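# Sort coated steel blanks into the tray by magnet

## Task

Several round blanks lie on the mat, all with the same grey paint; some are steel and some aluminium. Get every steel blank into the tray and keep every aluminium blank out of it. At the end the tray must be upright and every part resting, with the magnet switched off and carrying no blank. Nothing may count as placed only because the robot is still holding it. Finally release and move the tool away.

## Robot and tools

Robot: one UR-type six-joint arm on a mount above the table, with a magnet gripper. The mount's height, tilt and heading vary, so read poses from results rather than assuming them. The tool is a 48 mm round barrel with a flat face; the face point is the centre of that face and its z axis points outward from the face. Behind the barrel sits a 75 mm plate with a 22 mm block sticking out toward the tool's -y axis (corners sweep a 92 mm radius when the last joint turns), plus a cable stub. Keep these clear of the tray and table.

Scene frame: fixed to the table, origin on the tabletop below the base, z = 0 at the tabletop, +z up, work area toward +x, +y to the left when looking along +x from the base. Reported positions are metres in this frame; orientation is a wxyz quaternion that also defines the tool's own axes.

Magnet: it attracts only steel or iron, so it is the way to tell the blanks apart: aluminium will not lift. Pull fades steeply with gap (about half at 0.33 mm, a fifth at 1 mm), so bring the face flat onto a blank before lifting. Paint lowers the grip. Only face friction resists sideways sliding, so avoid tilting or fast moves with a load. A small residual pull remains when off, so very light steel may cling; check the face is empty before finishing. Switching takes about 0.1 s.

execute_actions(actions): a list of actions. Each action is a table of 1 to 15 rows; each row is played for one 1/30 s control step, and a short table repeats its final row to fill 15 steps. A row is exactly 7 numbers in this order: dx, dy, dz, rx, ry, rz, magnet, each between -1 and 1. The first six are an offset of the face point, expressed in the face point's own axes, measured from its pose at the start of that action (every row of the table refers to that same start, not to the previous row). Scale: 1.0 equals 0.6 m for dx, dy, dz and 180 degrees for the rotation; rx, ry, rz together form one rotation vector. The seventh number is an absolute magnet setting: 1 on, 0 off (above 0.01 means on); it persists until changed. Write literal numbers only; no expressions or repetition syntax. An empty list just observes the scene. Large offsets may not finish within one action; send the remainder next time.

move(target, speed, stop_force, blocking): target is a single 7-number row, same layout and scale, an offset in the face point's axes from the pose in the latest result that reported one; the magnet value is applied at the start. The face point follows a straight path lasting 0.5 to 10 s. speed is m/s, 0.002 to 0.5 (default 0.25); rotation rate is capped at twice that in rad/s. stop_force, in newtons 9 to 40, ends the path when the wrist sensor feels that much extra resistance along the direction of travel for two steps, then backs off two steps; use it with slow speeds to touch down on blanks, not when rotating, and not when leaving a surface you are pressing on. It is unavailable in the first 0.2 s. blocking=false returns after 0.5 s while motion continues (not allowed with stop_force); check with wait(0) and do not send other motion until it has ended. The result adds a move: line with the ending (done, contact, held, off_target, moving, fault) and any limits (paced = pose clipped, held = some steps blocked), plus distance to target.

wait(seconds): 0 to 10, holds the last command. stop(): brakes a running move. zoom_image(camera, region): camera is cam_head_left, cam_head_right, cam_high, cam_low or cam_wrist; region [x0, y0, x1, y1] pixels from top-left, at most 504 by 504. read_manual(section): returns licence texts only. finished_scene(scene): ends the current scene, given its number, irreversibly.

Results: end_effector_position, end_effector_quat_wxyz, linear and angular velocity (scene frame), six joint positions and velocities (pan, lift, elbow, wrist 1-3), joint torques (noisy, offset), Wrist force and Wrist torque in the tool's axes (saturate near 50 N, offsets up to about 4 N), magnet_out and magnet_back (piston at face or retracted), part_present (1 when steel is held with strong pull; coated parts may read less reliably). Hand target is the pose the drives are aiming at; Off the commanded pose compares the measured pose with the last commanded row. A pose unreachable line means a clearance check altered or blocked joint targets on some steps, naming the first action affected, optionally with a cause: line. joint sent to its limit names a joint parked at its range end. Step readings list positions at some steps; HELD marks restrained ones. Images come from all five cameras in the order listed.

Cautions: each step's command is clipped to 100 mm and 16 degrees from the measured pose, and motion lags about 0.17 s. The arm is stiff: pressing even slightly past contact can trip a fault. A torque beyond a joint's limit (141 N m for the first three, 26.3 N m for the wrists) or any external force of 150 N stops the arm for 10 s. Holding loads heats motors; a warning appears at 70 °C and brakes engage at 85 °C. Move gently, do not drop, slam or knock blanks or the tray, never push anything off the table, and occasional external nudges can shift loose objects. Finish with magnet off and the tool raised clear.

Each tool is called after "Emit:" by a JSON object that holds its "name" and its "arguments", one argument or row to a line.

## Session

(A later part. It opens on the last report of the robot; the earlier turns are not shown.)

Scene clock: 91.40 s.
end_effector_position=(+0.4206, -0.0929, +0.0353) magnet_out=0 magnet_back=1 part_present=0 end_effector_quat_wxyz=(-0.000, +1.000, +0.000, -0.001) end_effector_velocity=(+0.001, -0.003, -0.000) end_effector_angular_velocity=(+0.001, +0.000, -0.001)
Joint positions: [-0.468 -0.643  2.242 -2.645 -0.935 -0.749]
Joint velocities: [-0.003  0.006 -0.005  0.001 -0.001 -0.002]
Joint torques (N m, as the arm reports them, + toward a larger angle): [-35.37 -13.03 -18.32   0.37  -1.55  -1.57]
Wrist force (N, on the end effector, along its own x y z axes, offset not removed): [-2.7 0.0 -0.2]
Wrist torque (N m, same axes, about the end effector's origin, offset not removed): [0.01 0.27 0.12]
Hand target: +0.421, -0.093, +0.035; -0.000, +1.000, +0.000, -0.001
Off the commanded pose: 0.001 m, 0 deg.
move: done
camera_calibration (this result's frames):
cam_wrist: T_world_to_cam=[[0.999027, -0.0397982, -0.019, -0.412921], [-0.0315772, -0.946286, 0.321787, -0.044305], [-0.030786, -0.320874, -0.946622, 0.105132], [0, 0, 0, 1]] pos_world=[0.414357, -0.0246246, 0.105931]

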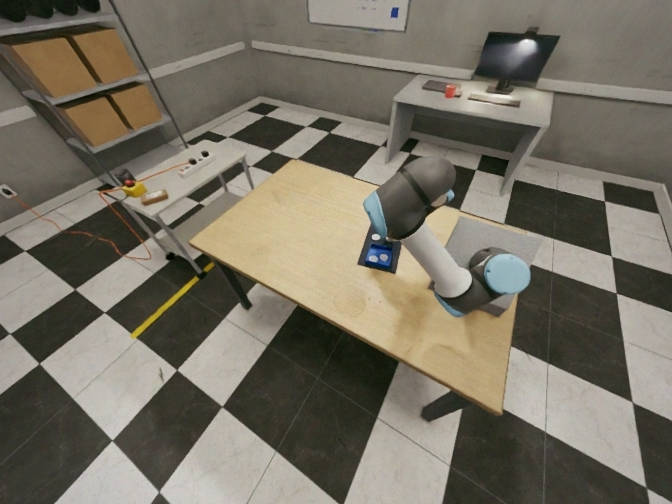

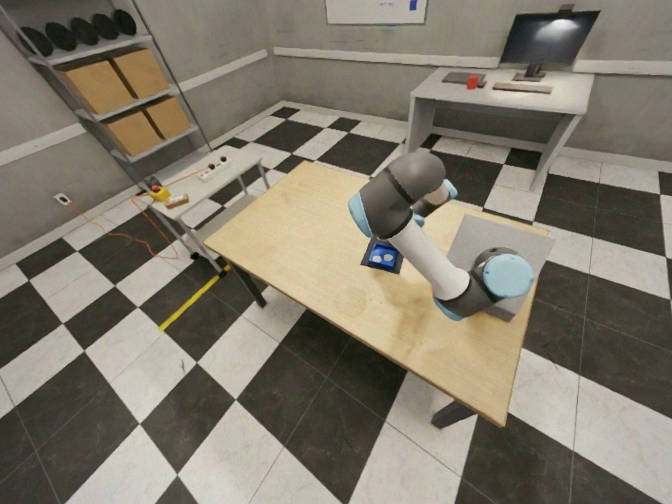

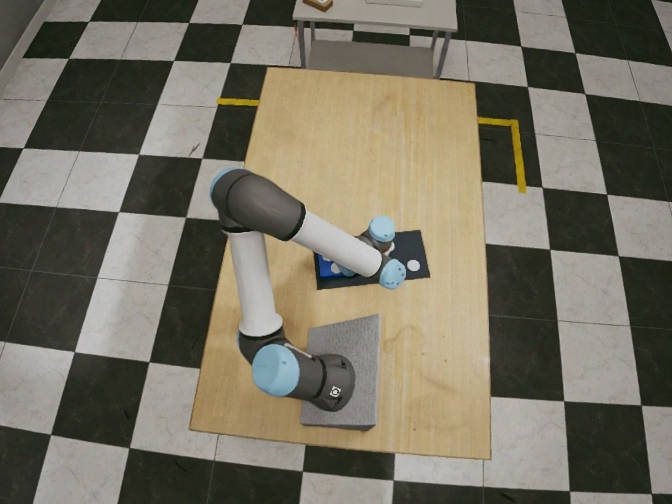

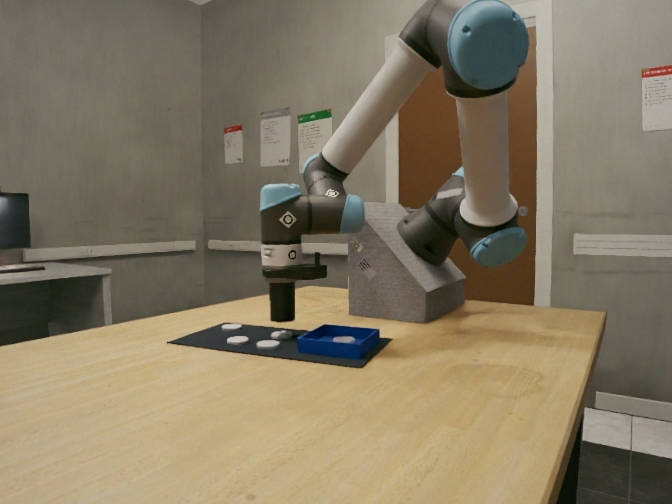

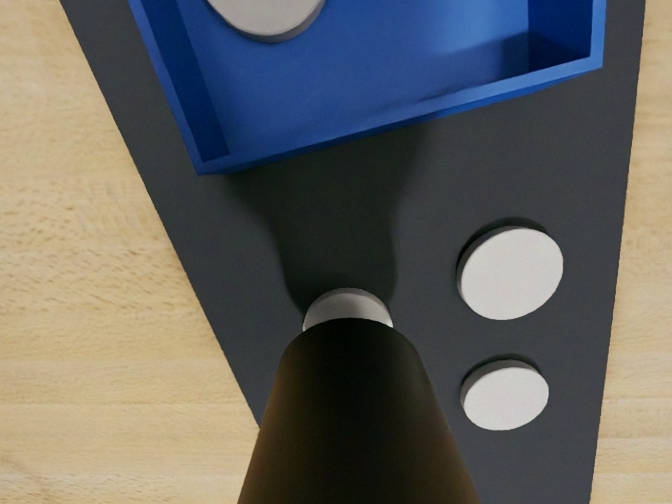

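Emit:
{"name": "move", "arguments": {
  "target": [0,0.001,0.0445,0,0,0,0],
  "speed": 0.08
}}

Emit:
{"name": "execute_actions", "arguments": {
  "actions": [
    [[0,0,0,0,0,0,1],[0,0,0,0,0,0,1],[0,0,0,0,0,0,1],[0,0,0,0,0,0,1],[0,0,0,0,0,0,1],[0,0,-0.003,0,0,0,1],[0,0,-0.007,0,0,0,1],[0,0,-0.012,0,0,0,1],[0,0,-0.018,0,0,0,1],[0,0,-0.024,0,0,0,1],[0,0,-0.03,0,0,0,1],[0,0,-0.036,0,0,0,1],[0,0,-0.042,0,0,0,1],[0,0,-0.047,0,0,0,1],[0,0,-0.05,0,0,0,1]]
  ]
}}

Scene clock: 94.97 s.
end_effector_position=(+0.4205, -0.0935, +0.0089) magnet_out=0 magnet_back=1 part_present=0 end_effector_quat_wxyz=(-0.000, +1.000, +0.000, -0.001) end_effector_velocity=(-0.000, -0.000, -0.003) end_effector_angular_velocity=(+0.000, -0.000, -0.001)
Joint positions: [-0.43  -0.579  2.234 -2.725 -0.916 -0.708]
Joint velocities: [ 0.004  0.007 -0.001 -0.008  0.002  0.005]
Joint torques (N m, as the arm reports them, + toward a larger angle): [-23.71 -13.   -18.02  -5.06   1.94   1.93]
Wrist force (N, on the end effector, along its own x y z axes, offset not removed): [-2.2 -0.2 -0.6]
Wrist torque (N m, same axes, about the end effector's origin, offset not removed): [0.05 0.27 0.04]
Hand target: +0.421, -0.093, +0.009; -0.000, +1.000, +0.000, -0.001
Off the commanded pose: 0.000 m, 0 deg.
move: done
camera_calibration (this result's frames):
cam_wrist: T_world_to_cam=[[0.999026, -0.0397937, -0.0190504, -0.413388], [-0.0315568, -0.946285, 0.321789, -0.0363655], [-0.0308323, -0.320875, -0.94662, 0.0799918], [0, 0, 0, 1]] pos_world=[0.414304, -0.025195, 0.0795486]

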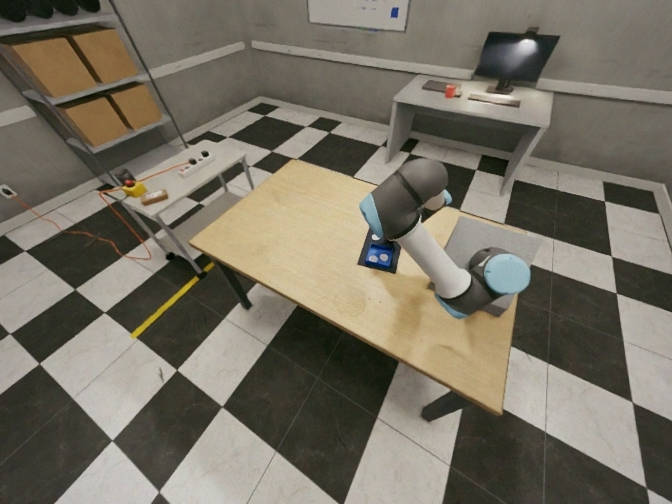

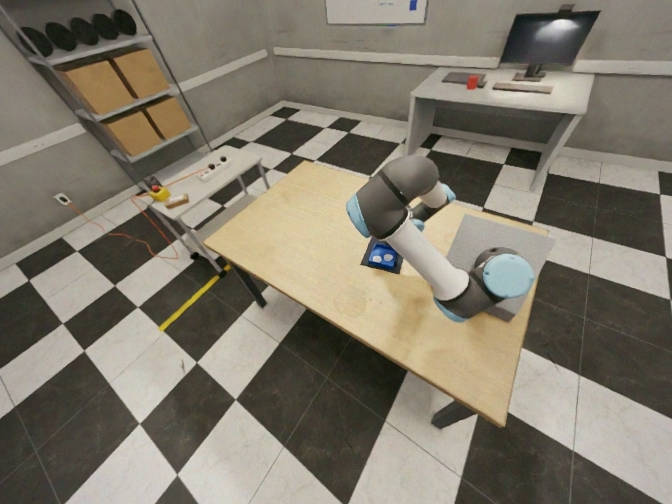

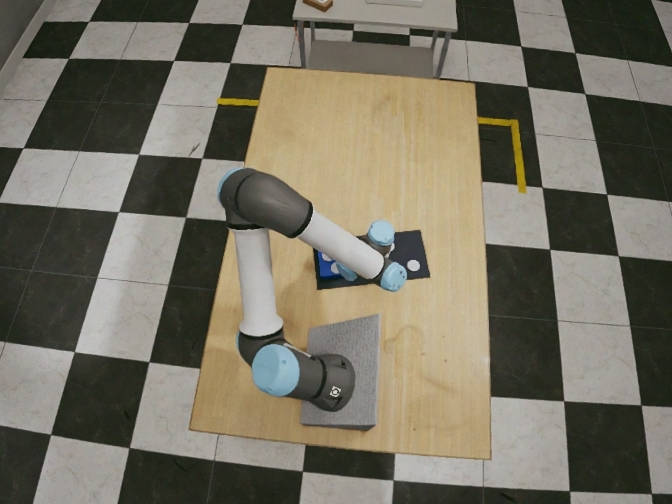

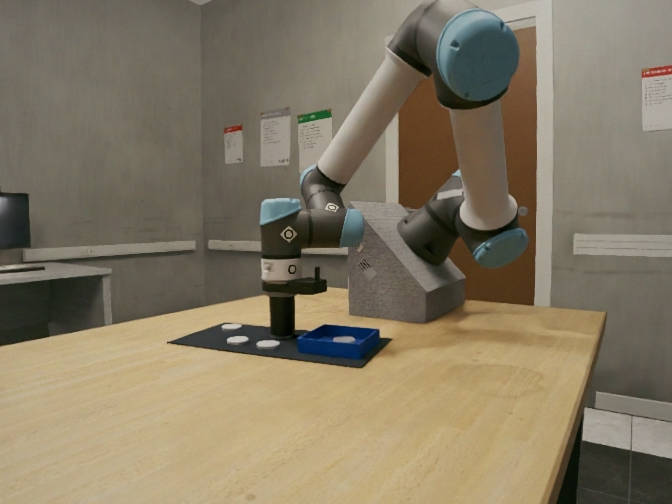

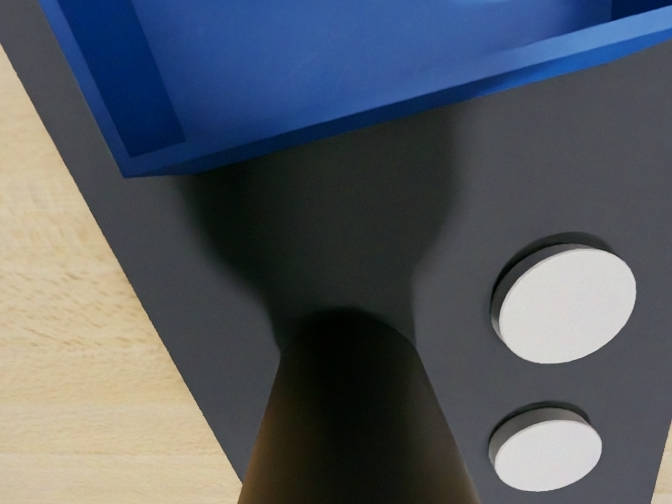

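Scene clock: 95.47 s.
end_effector_position=(+0.4207, -0.0936, +0.0250) magnet_out=1 magnet_back=0 part_present=1 end_effector_quat_wxyz=(+0.000, +1.000, +0.000, -0.000) end_effector_velocity=(+0.001, -0.001, +0.088) end_effector_angular_velocity=(-0.005, -0.006, -0.000)
Joint positions: [-0.454 -0.617  2.239 -2.678 -0.928 -0.733]
Joint velocities: [-0.127 -0.207  0.023  0.258 -0.062 -0.133]
Joint torques (N m, as the arm reports them, + toward a larger angle): [-38.43 -44.57  -3.24   1.03  -1.91  -1.98]
Wrist force (N, on the end effector, along its own x y z axes, offset not removed): [0.9 0.6 3.5]
Wrist torque (N m, same axes, about the end effector's origin, offset not removed): [0.02 -0.17 0.14]
Hand target: +0.421, -0.094, +0.038; +0.000, +1.000, +0.000, -0.000
Off the commanded pose: 0.014 m, 0 deg.
Step readings (end_effector_position):
0: (+0.4205, -0.0935, +0.0089)
1: (+0.4206, -0.0935, +0.0089)
2: (+0.4206, -0.0935, +0.0088)
4: (+0.4206, -0.0935, +0.0088)
8: (+0.4206, -0.0935, +0.0096)
15: end_effector_position above
camera_calibration (this result's frames):
cam_wrist: T_world_to_cam=[[0.999042, -0.0398354, -0.0181112, -0.413269], [-0.0318815, -0.946099, 0.322305, -0.0415147], [-0.0299742, -0.321419, -0.946463, 0.0947125], [0, 0, 0, 1]] pos_world=[0.414389, -0.0252974, 0.0955374]

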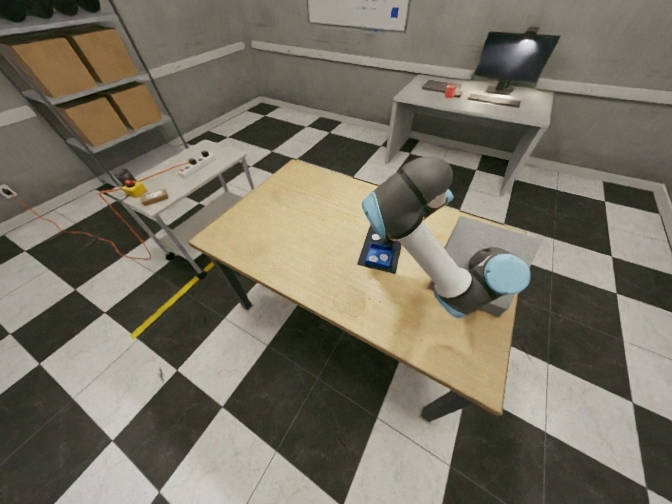

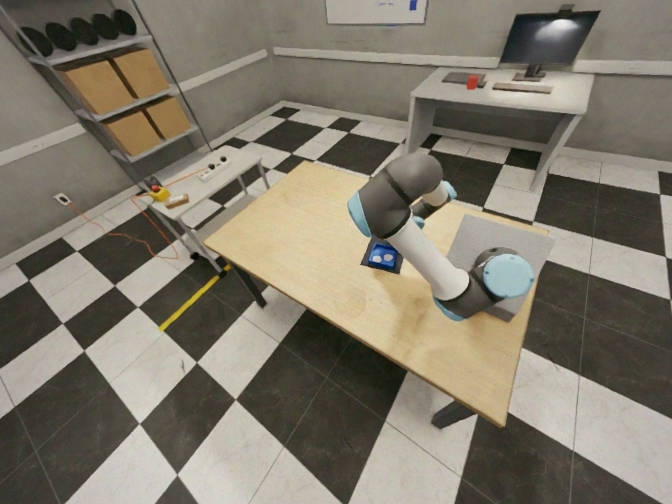

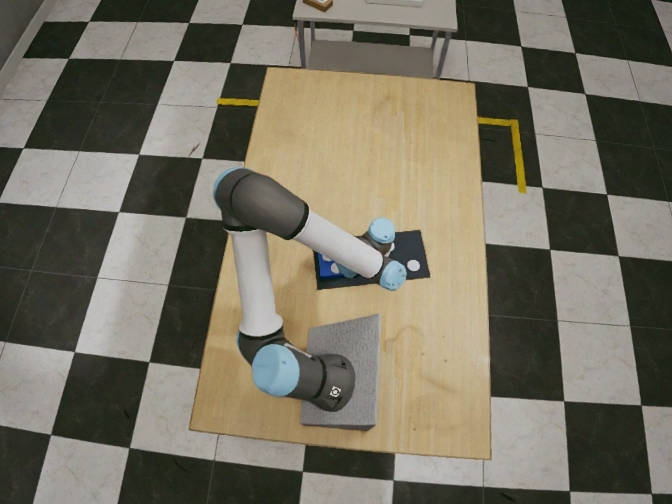

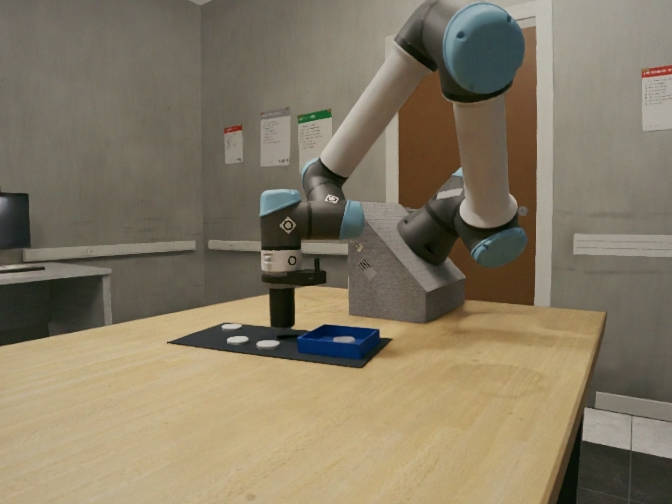

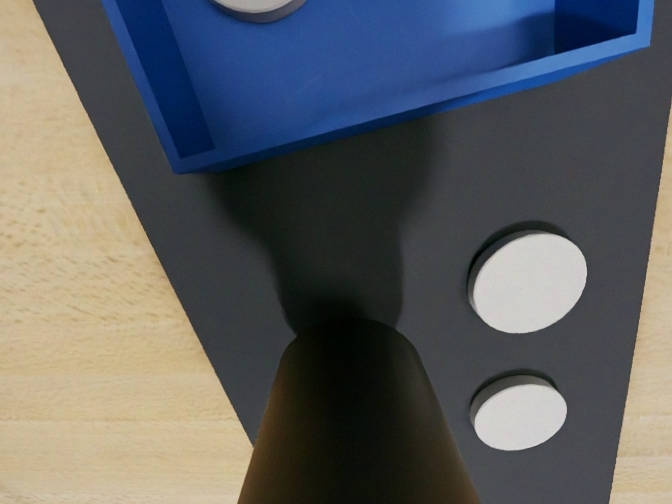

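Emit:
{"name": "move", "arguments": {
  "target": [0.04,-0.1918,-0.05,0,0,0,1],
  "speed": 0.25
}}

Scene clock: 97.90 s.
end_effector_position=(+0.4448, +0.0210, +0.0549) magnet_out=1 magnet_back=0 part_present=1 end_effector_quat_wxyz=(+0.000, +1.000, +0.000, -0.000) end_effector_velocity=(+0.001, +0.003, +0.001) end_effector_angular_velocity=(+0.001, +0.000, -0.001)
Joint positions: [-0.303 -0.899  2.284 -2.55  -0.86  -0.559]
Joint velocities: [ 0.003 -0.006 -0.001  0.005  0.002  0.004]
Joint torques (N m, as the arm reports them, + toward a larger angle): [-22.76 -36.33 -20.06   0.45   2.04   2.  ]
Wrist force (N, on the end effector, along its own x y z axes, offset not removed): [0.2 -0.6 0.0]
Wrist torque (N m, same axes, about the end effector's origin, offset not removed): [-0.01 0.00 0.06]
Hand target: +0.445, +0.021, +0.055; +0.000, +1.000, +0.000, -0.000
Off the commanded pose: 0.001 m, 0 deg.
move: done
camera_calibration (this result's frames):
cam_wrist: T_world_to_cam=[[0.999044, -0.0398507, -0.0179696, -0.432213], [-0.031936, -0.946037, 0.32248, 0.0580303], [-0.029851, -0.321598, -0.946406, 0.160575], [0, 0, 0, 1]] pos_world=[0.438446, 0.0893155, 0.125489]

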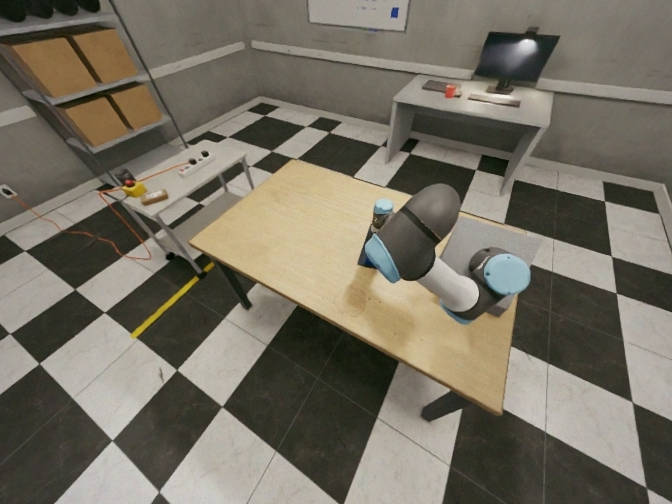

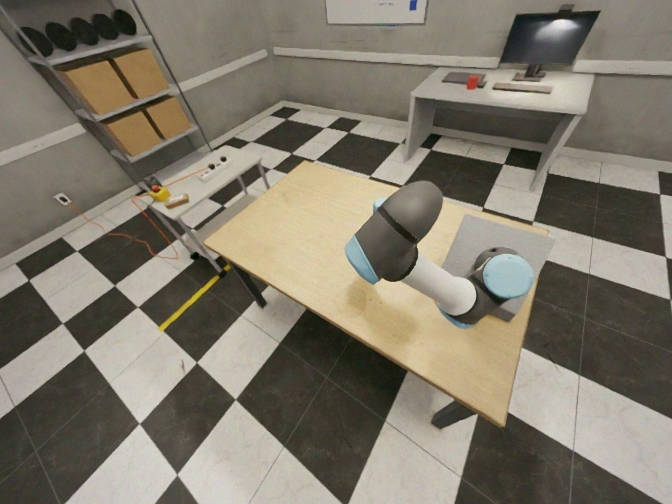

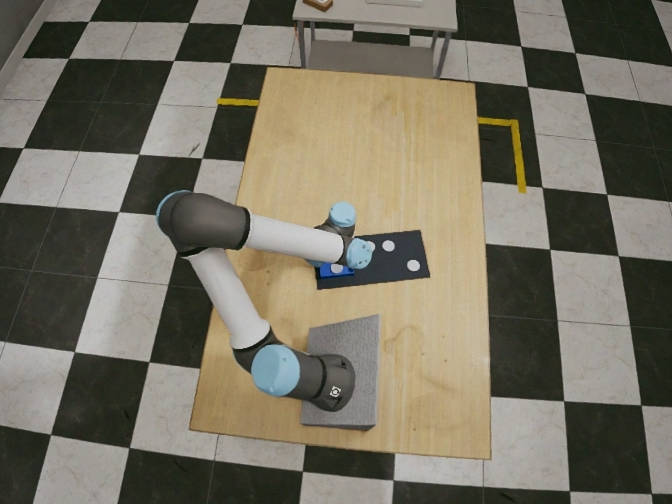

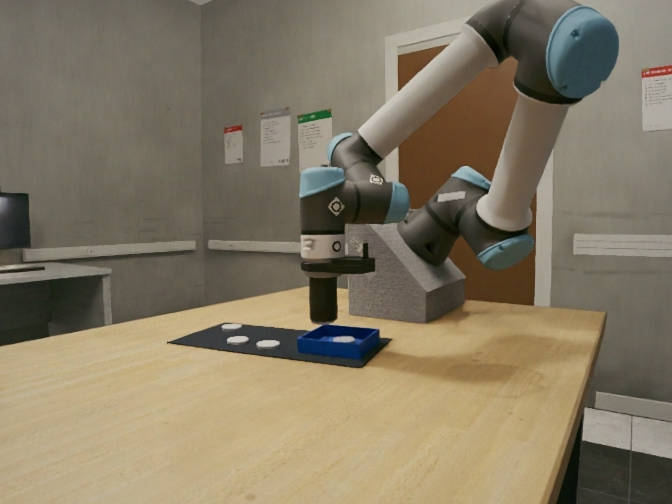

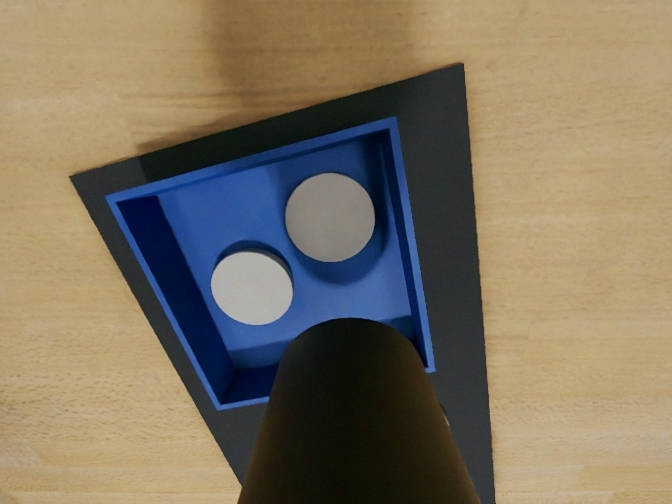

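Emit:
{"name": "move", "arguments": {
  "target": [0,-0.002,0.0723,0,0,0,1],
  "speed": 0.1
}}

Emit:
{"name": "move", "arguments": {
  "target": [0,0,-0.2,0,0,0,0],
  "speed": 0.2
}}

Scene clock: 100.70 s.
end_effector_position=(+0.4447, +0.0222, +0.0119) magnet_out=1 magnet_back=0 part_present=1 end_effector_quat_wxyz=(+0.000, +1.000, +0.000, -0.000) end_effector_velocity=(+0.001, -0.001, -0.002) end_effector_angular_velocity=(-0.002, -0.002, -0.001)
Joint positions: [-0.234 -0.795  2.278 -2.704 -0.835 -0.474]
Joint velocities: [ 0.003  0.007 -0.002 -0.011  0.001  0.007]
Joint torques (N m, as the arm reports them, + toward a larger angle): [-22.71  -9.75 -14.71  -5.11   2.02   2.11]
Wrist force (N, on the end effector, along its own x y z axes, offset not removed): [1.4 -2.4 -0.6]
Wrist torque (N m, same axes, about the end effector's origin, offset not removed): [-0.29 -0.18 0.13]
Hand target: +0.445, +0.022, +0.012; +0.000, +1.000, +0.000, -0.000
Off the commanded pose: 0.000 m, 0 deg.
move: done
camera_calibration (this result's frames):
cam_wrist: T_world_to_cam=[[0.999043, -0.039836, -0.0180689, -0.432884], [-0.0318896, -0.946034, 0.322496, 0.0730327], [-0.0299407, -0.321611, -0.946399, 0.120261], [0, 0, 0, 1]] pos_world=[0.438399, 0.0905244, 0.0824408]

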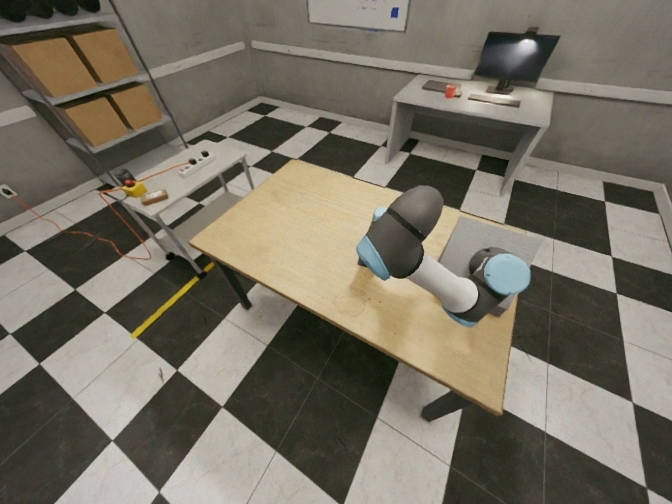

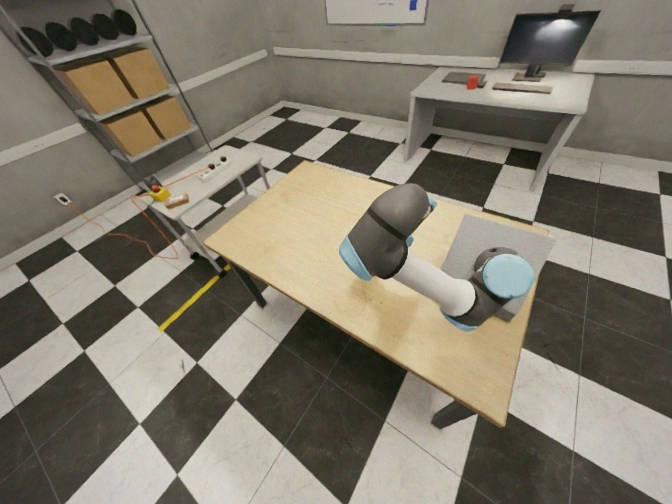

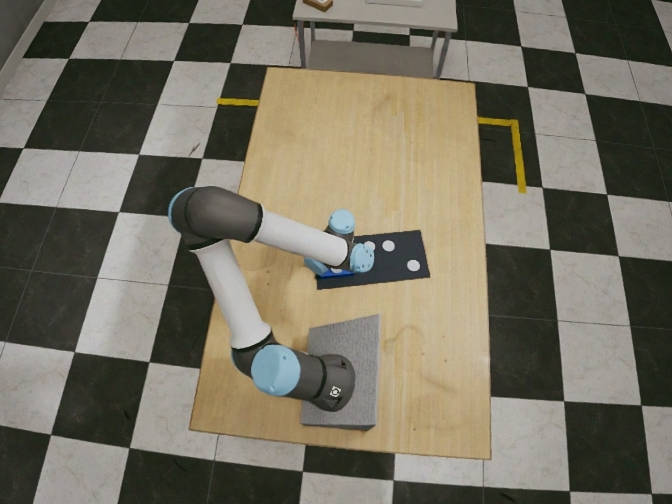

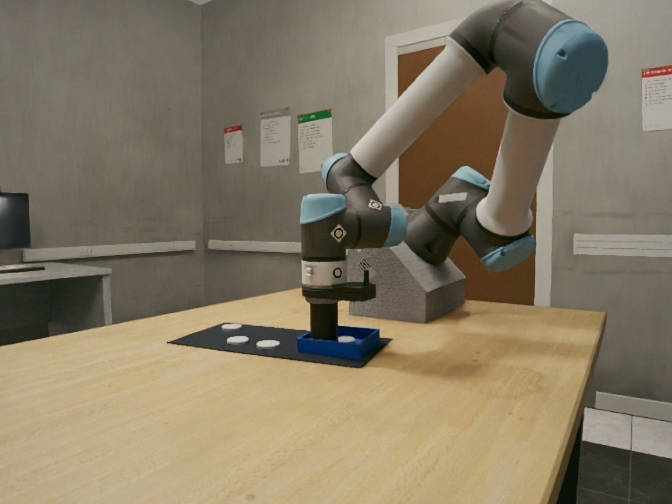

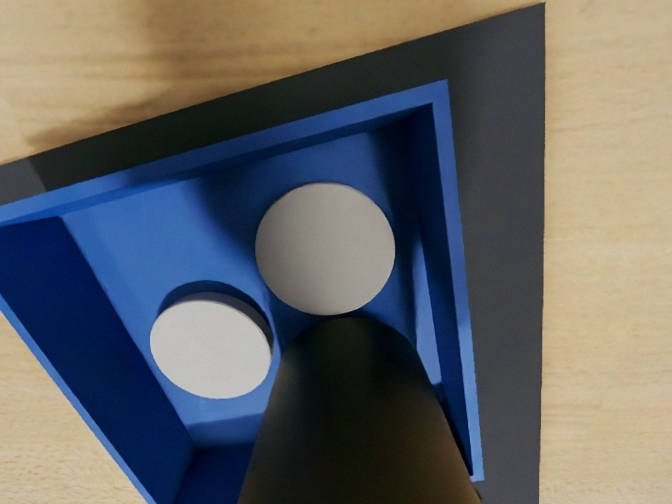

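Scene clock: 101.97 s.
end_effector_position=(+0.4448, +0.0222, +0.1315) magnet_out=0 magnet_back=1 part_present=0 end_effector_quat_wxyz=(+0.000, +1.000, +0.000, -0.000) end_effector_velocity=(-0.000, -0.000, +0.003) end_effector_angular_velocity=(+0.002, +0.001, -0.001)
Joint positions: [-0.413 -1.068  2.256 -2.271 -0.908 -0.688]
Joint velocities: [-0.005 -0.005 -0.002  0.013 -0.001 -0.006]
Joint torques (N m, as the arm reports them, + toward a larger angle): [-34.52 -30.24 -23.38   0.65  -1.54  -1.75]
Wrist force (N, on the end effector, along its own x y z axes, offset not removed): [0.5 -1.5 -0.7]
Wrist torque (N m, same axes, about the end effector's origin, offset not removed): [-0.20 0.01 0.00]
Hand target: +0.445, +0.022, +0.132; +0.000, +1.000, +0.000, -0.000
Off the commanded pose: 0.000 m, 0 deg.
move: done
camera_calibration (this result's frames):
cam_wrist: T_world_to_cam=[[0.999046, -0.0398075, -0.0179339, -0.430822], [-0.0319106, -0.946083, 0.322349, 0.0344467], [-0.0297989, -0.32147, -0.946451, 0.233422], [0, 0, 0, 1]] pos_world=[0.438466, 0.0904776, 0.202092]

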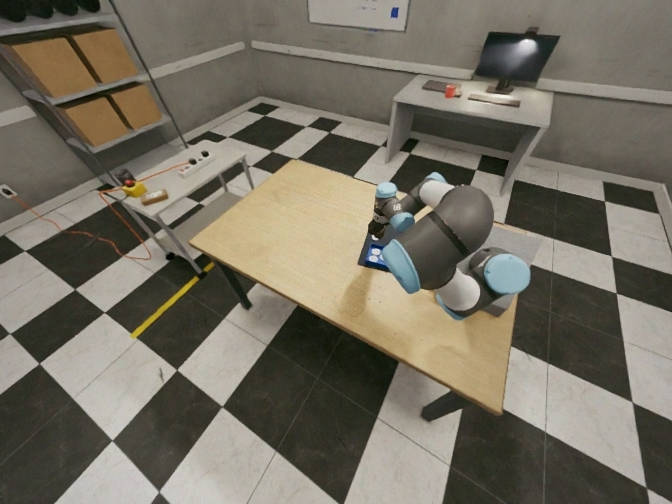

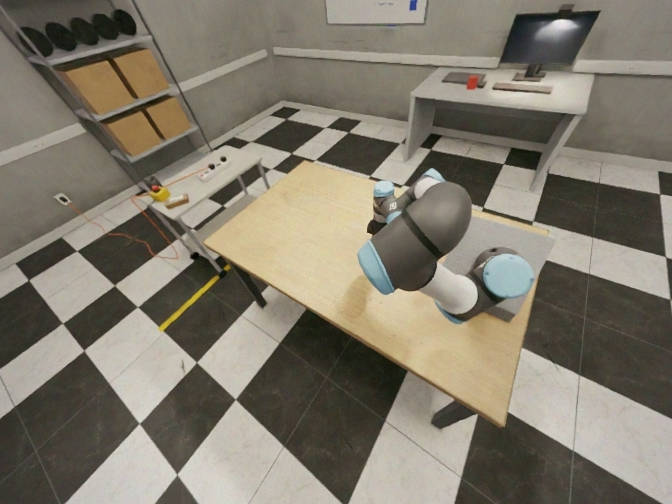

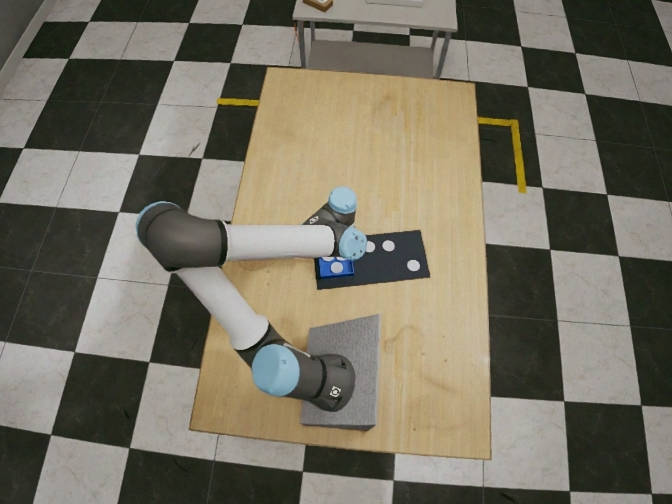

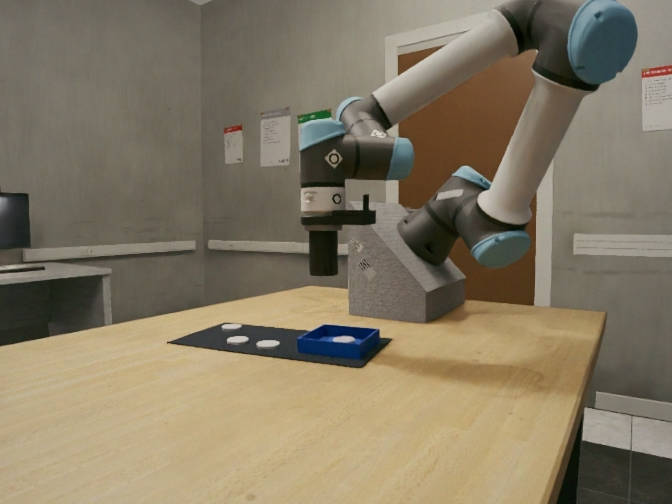

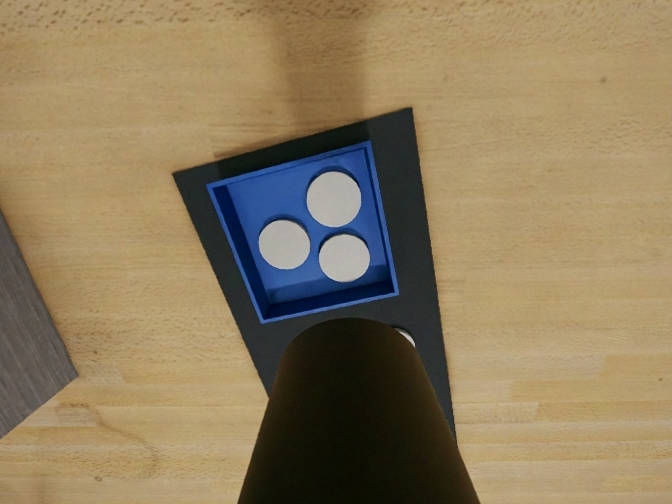

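Emit:
{"name": "finished_scene", "arguments": {
  "scene": 1
}}

The scene is finished: the task was done.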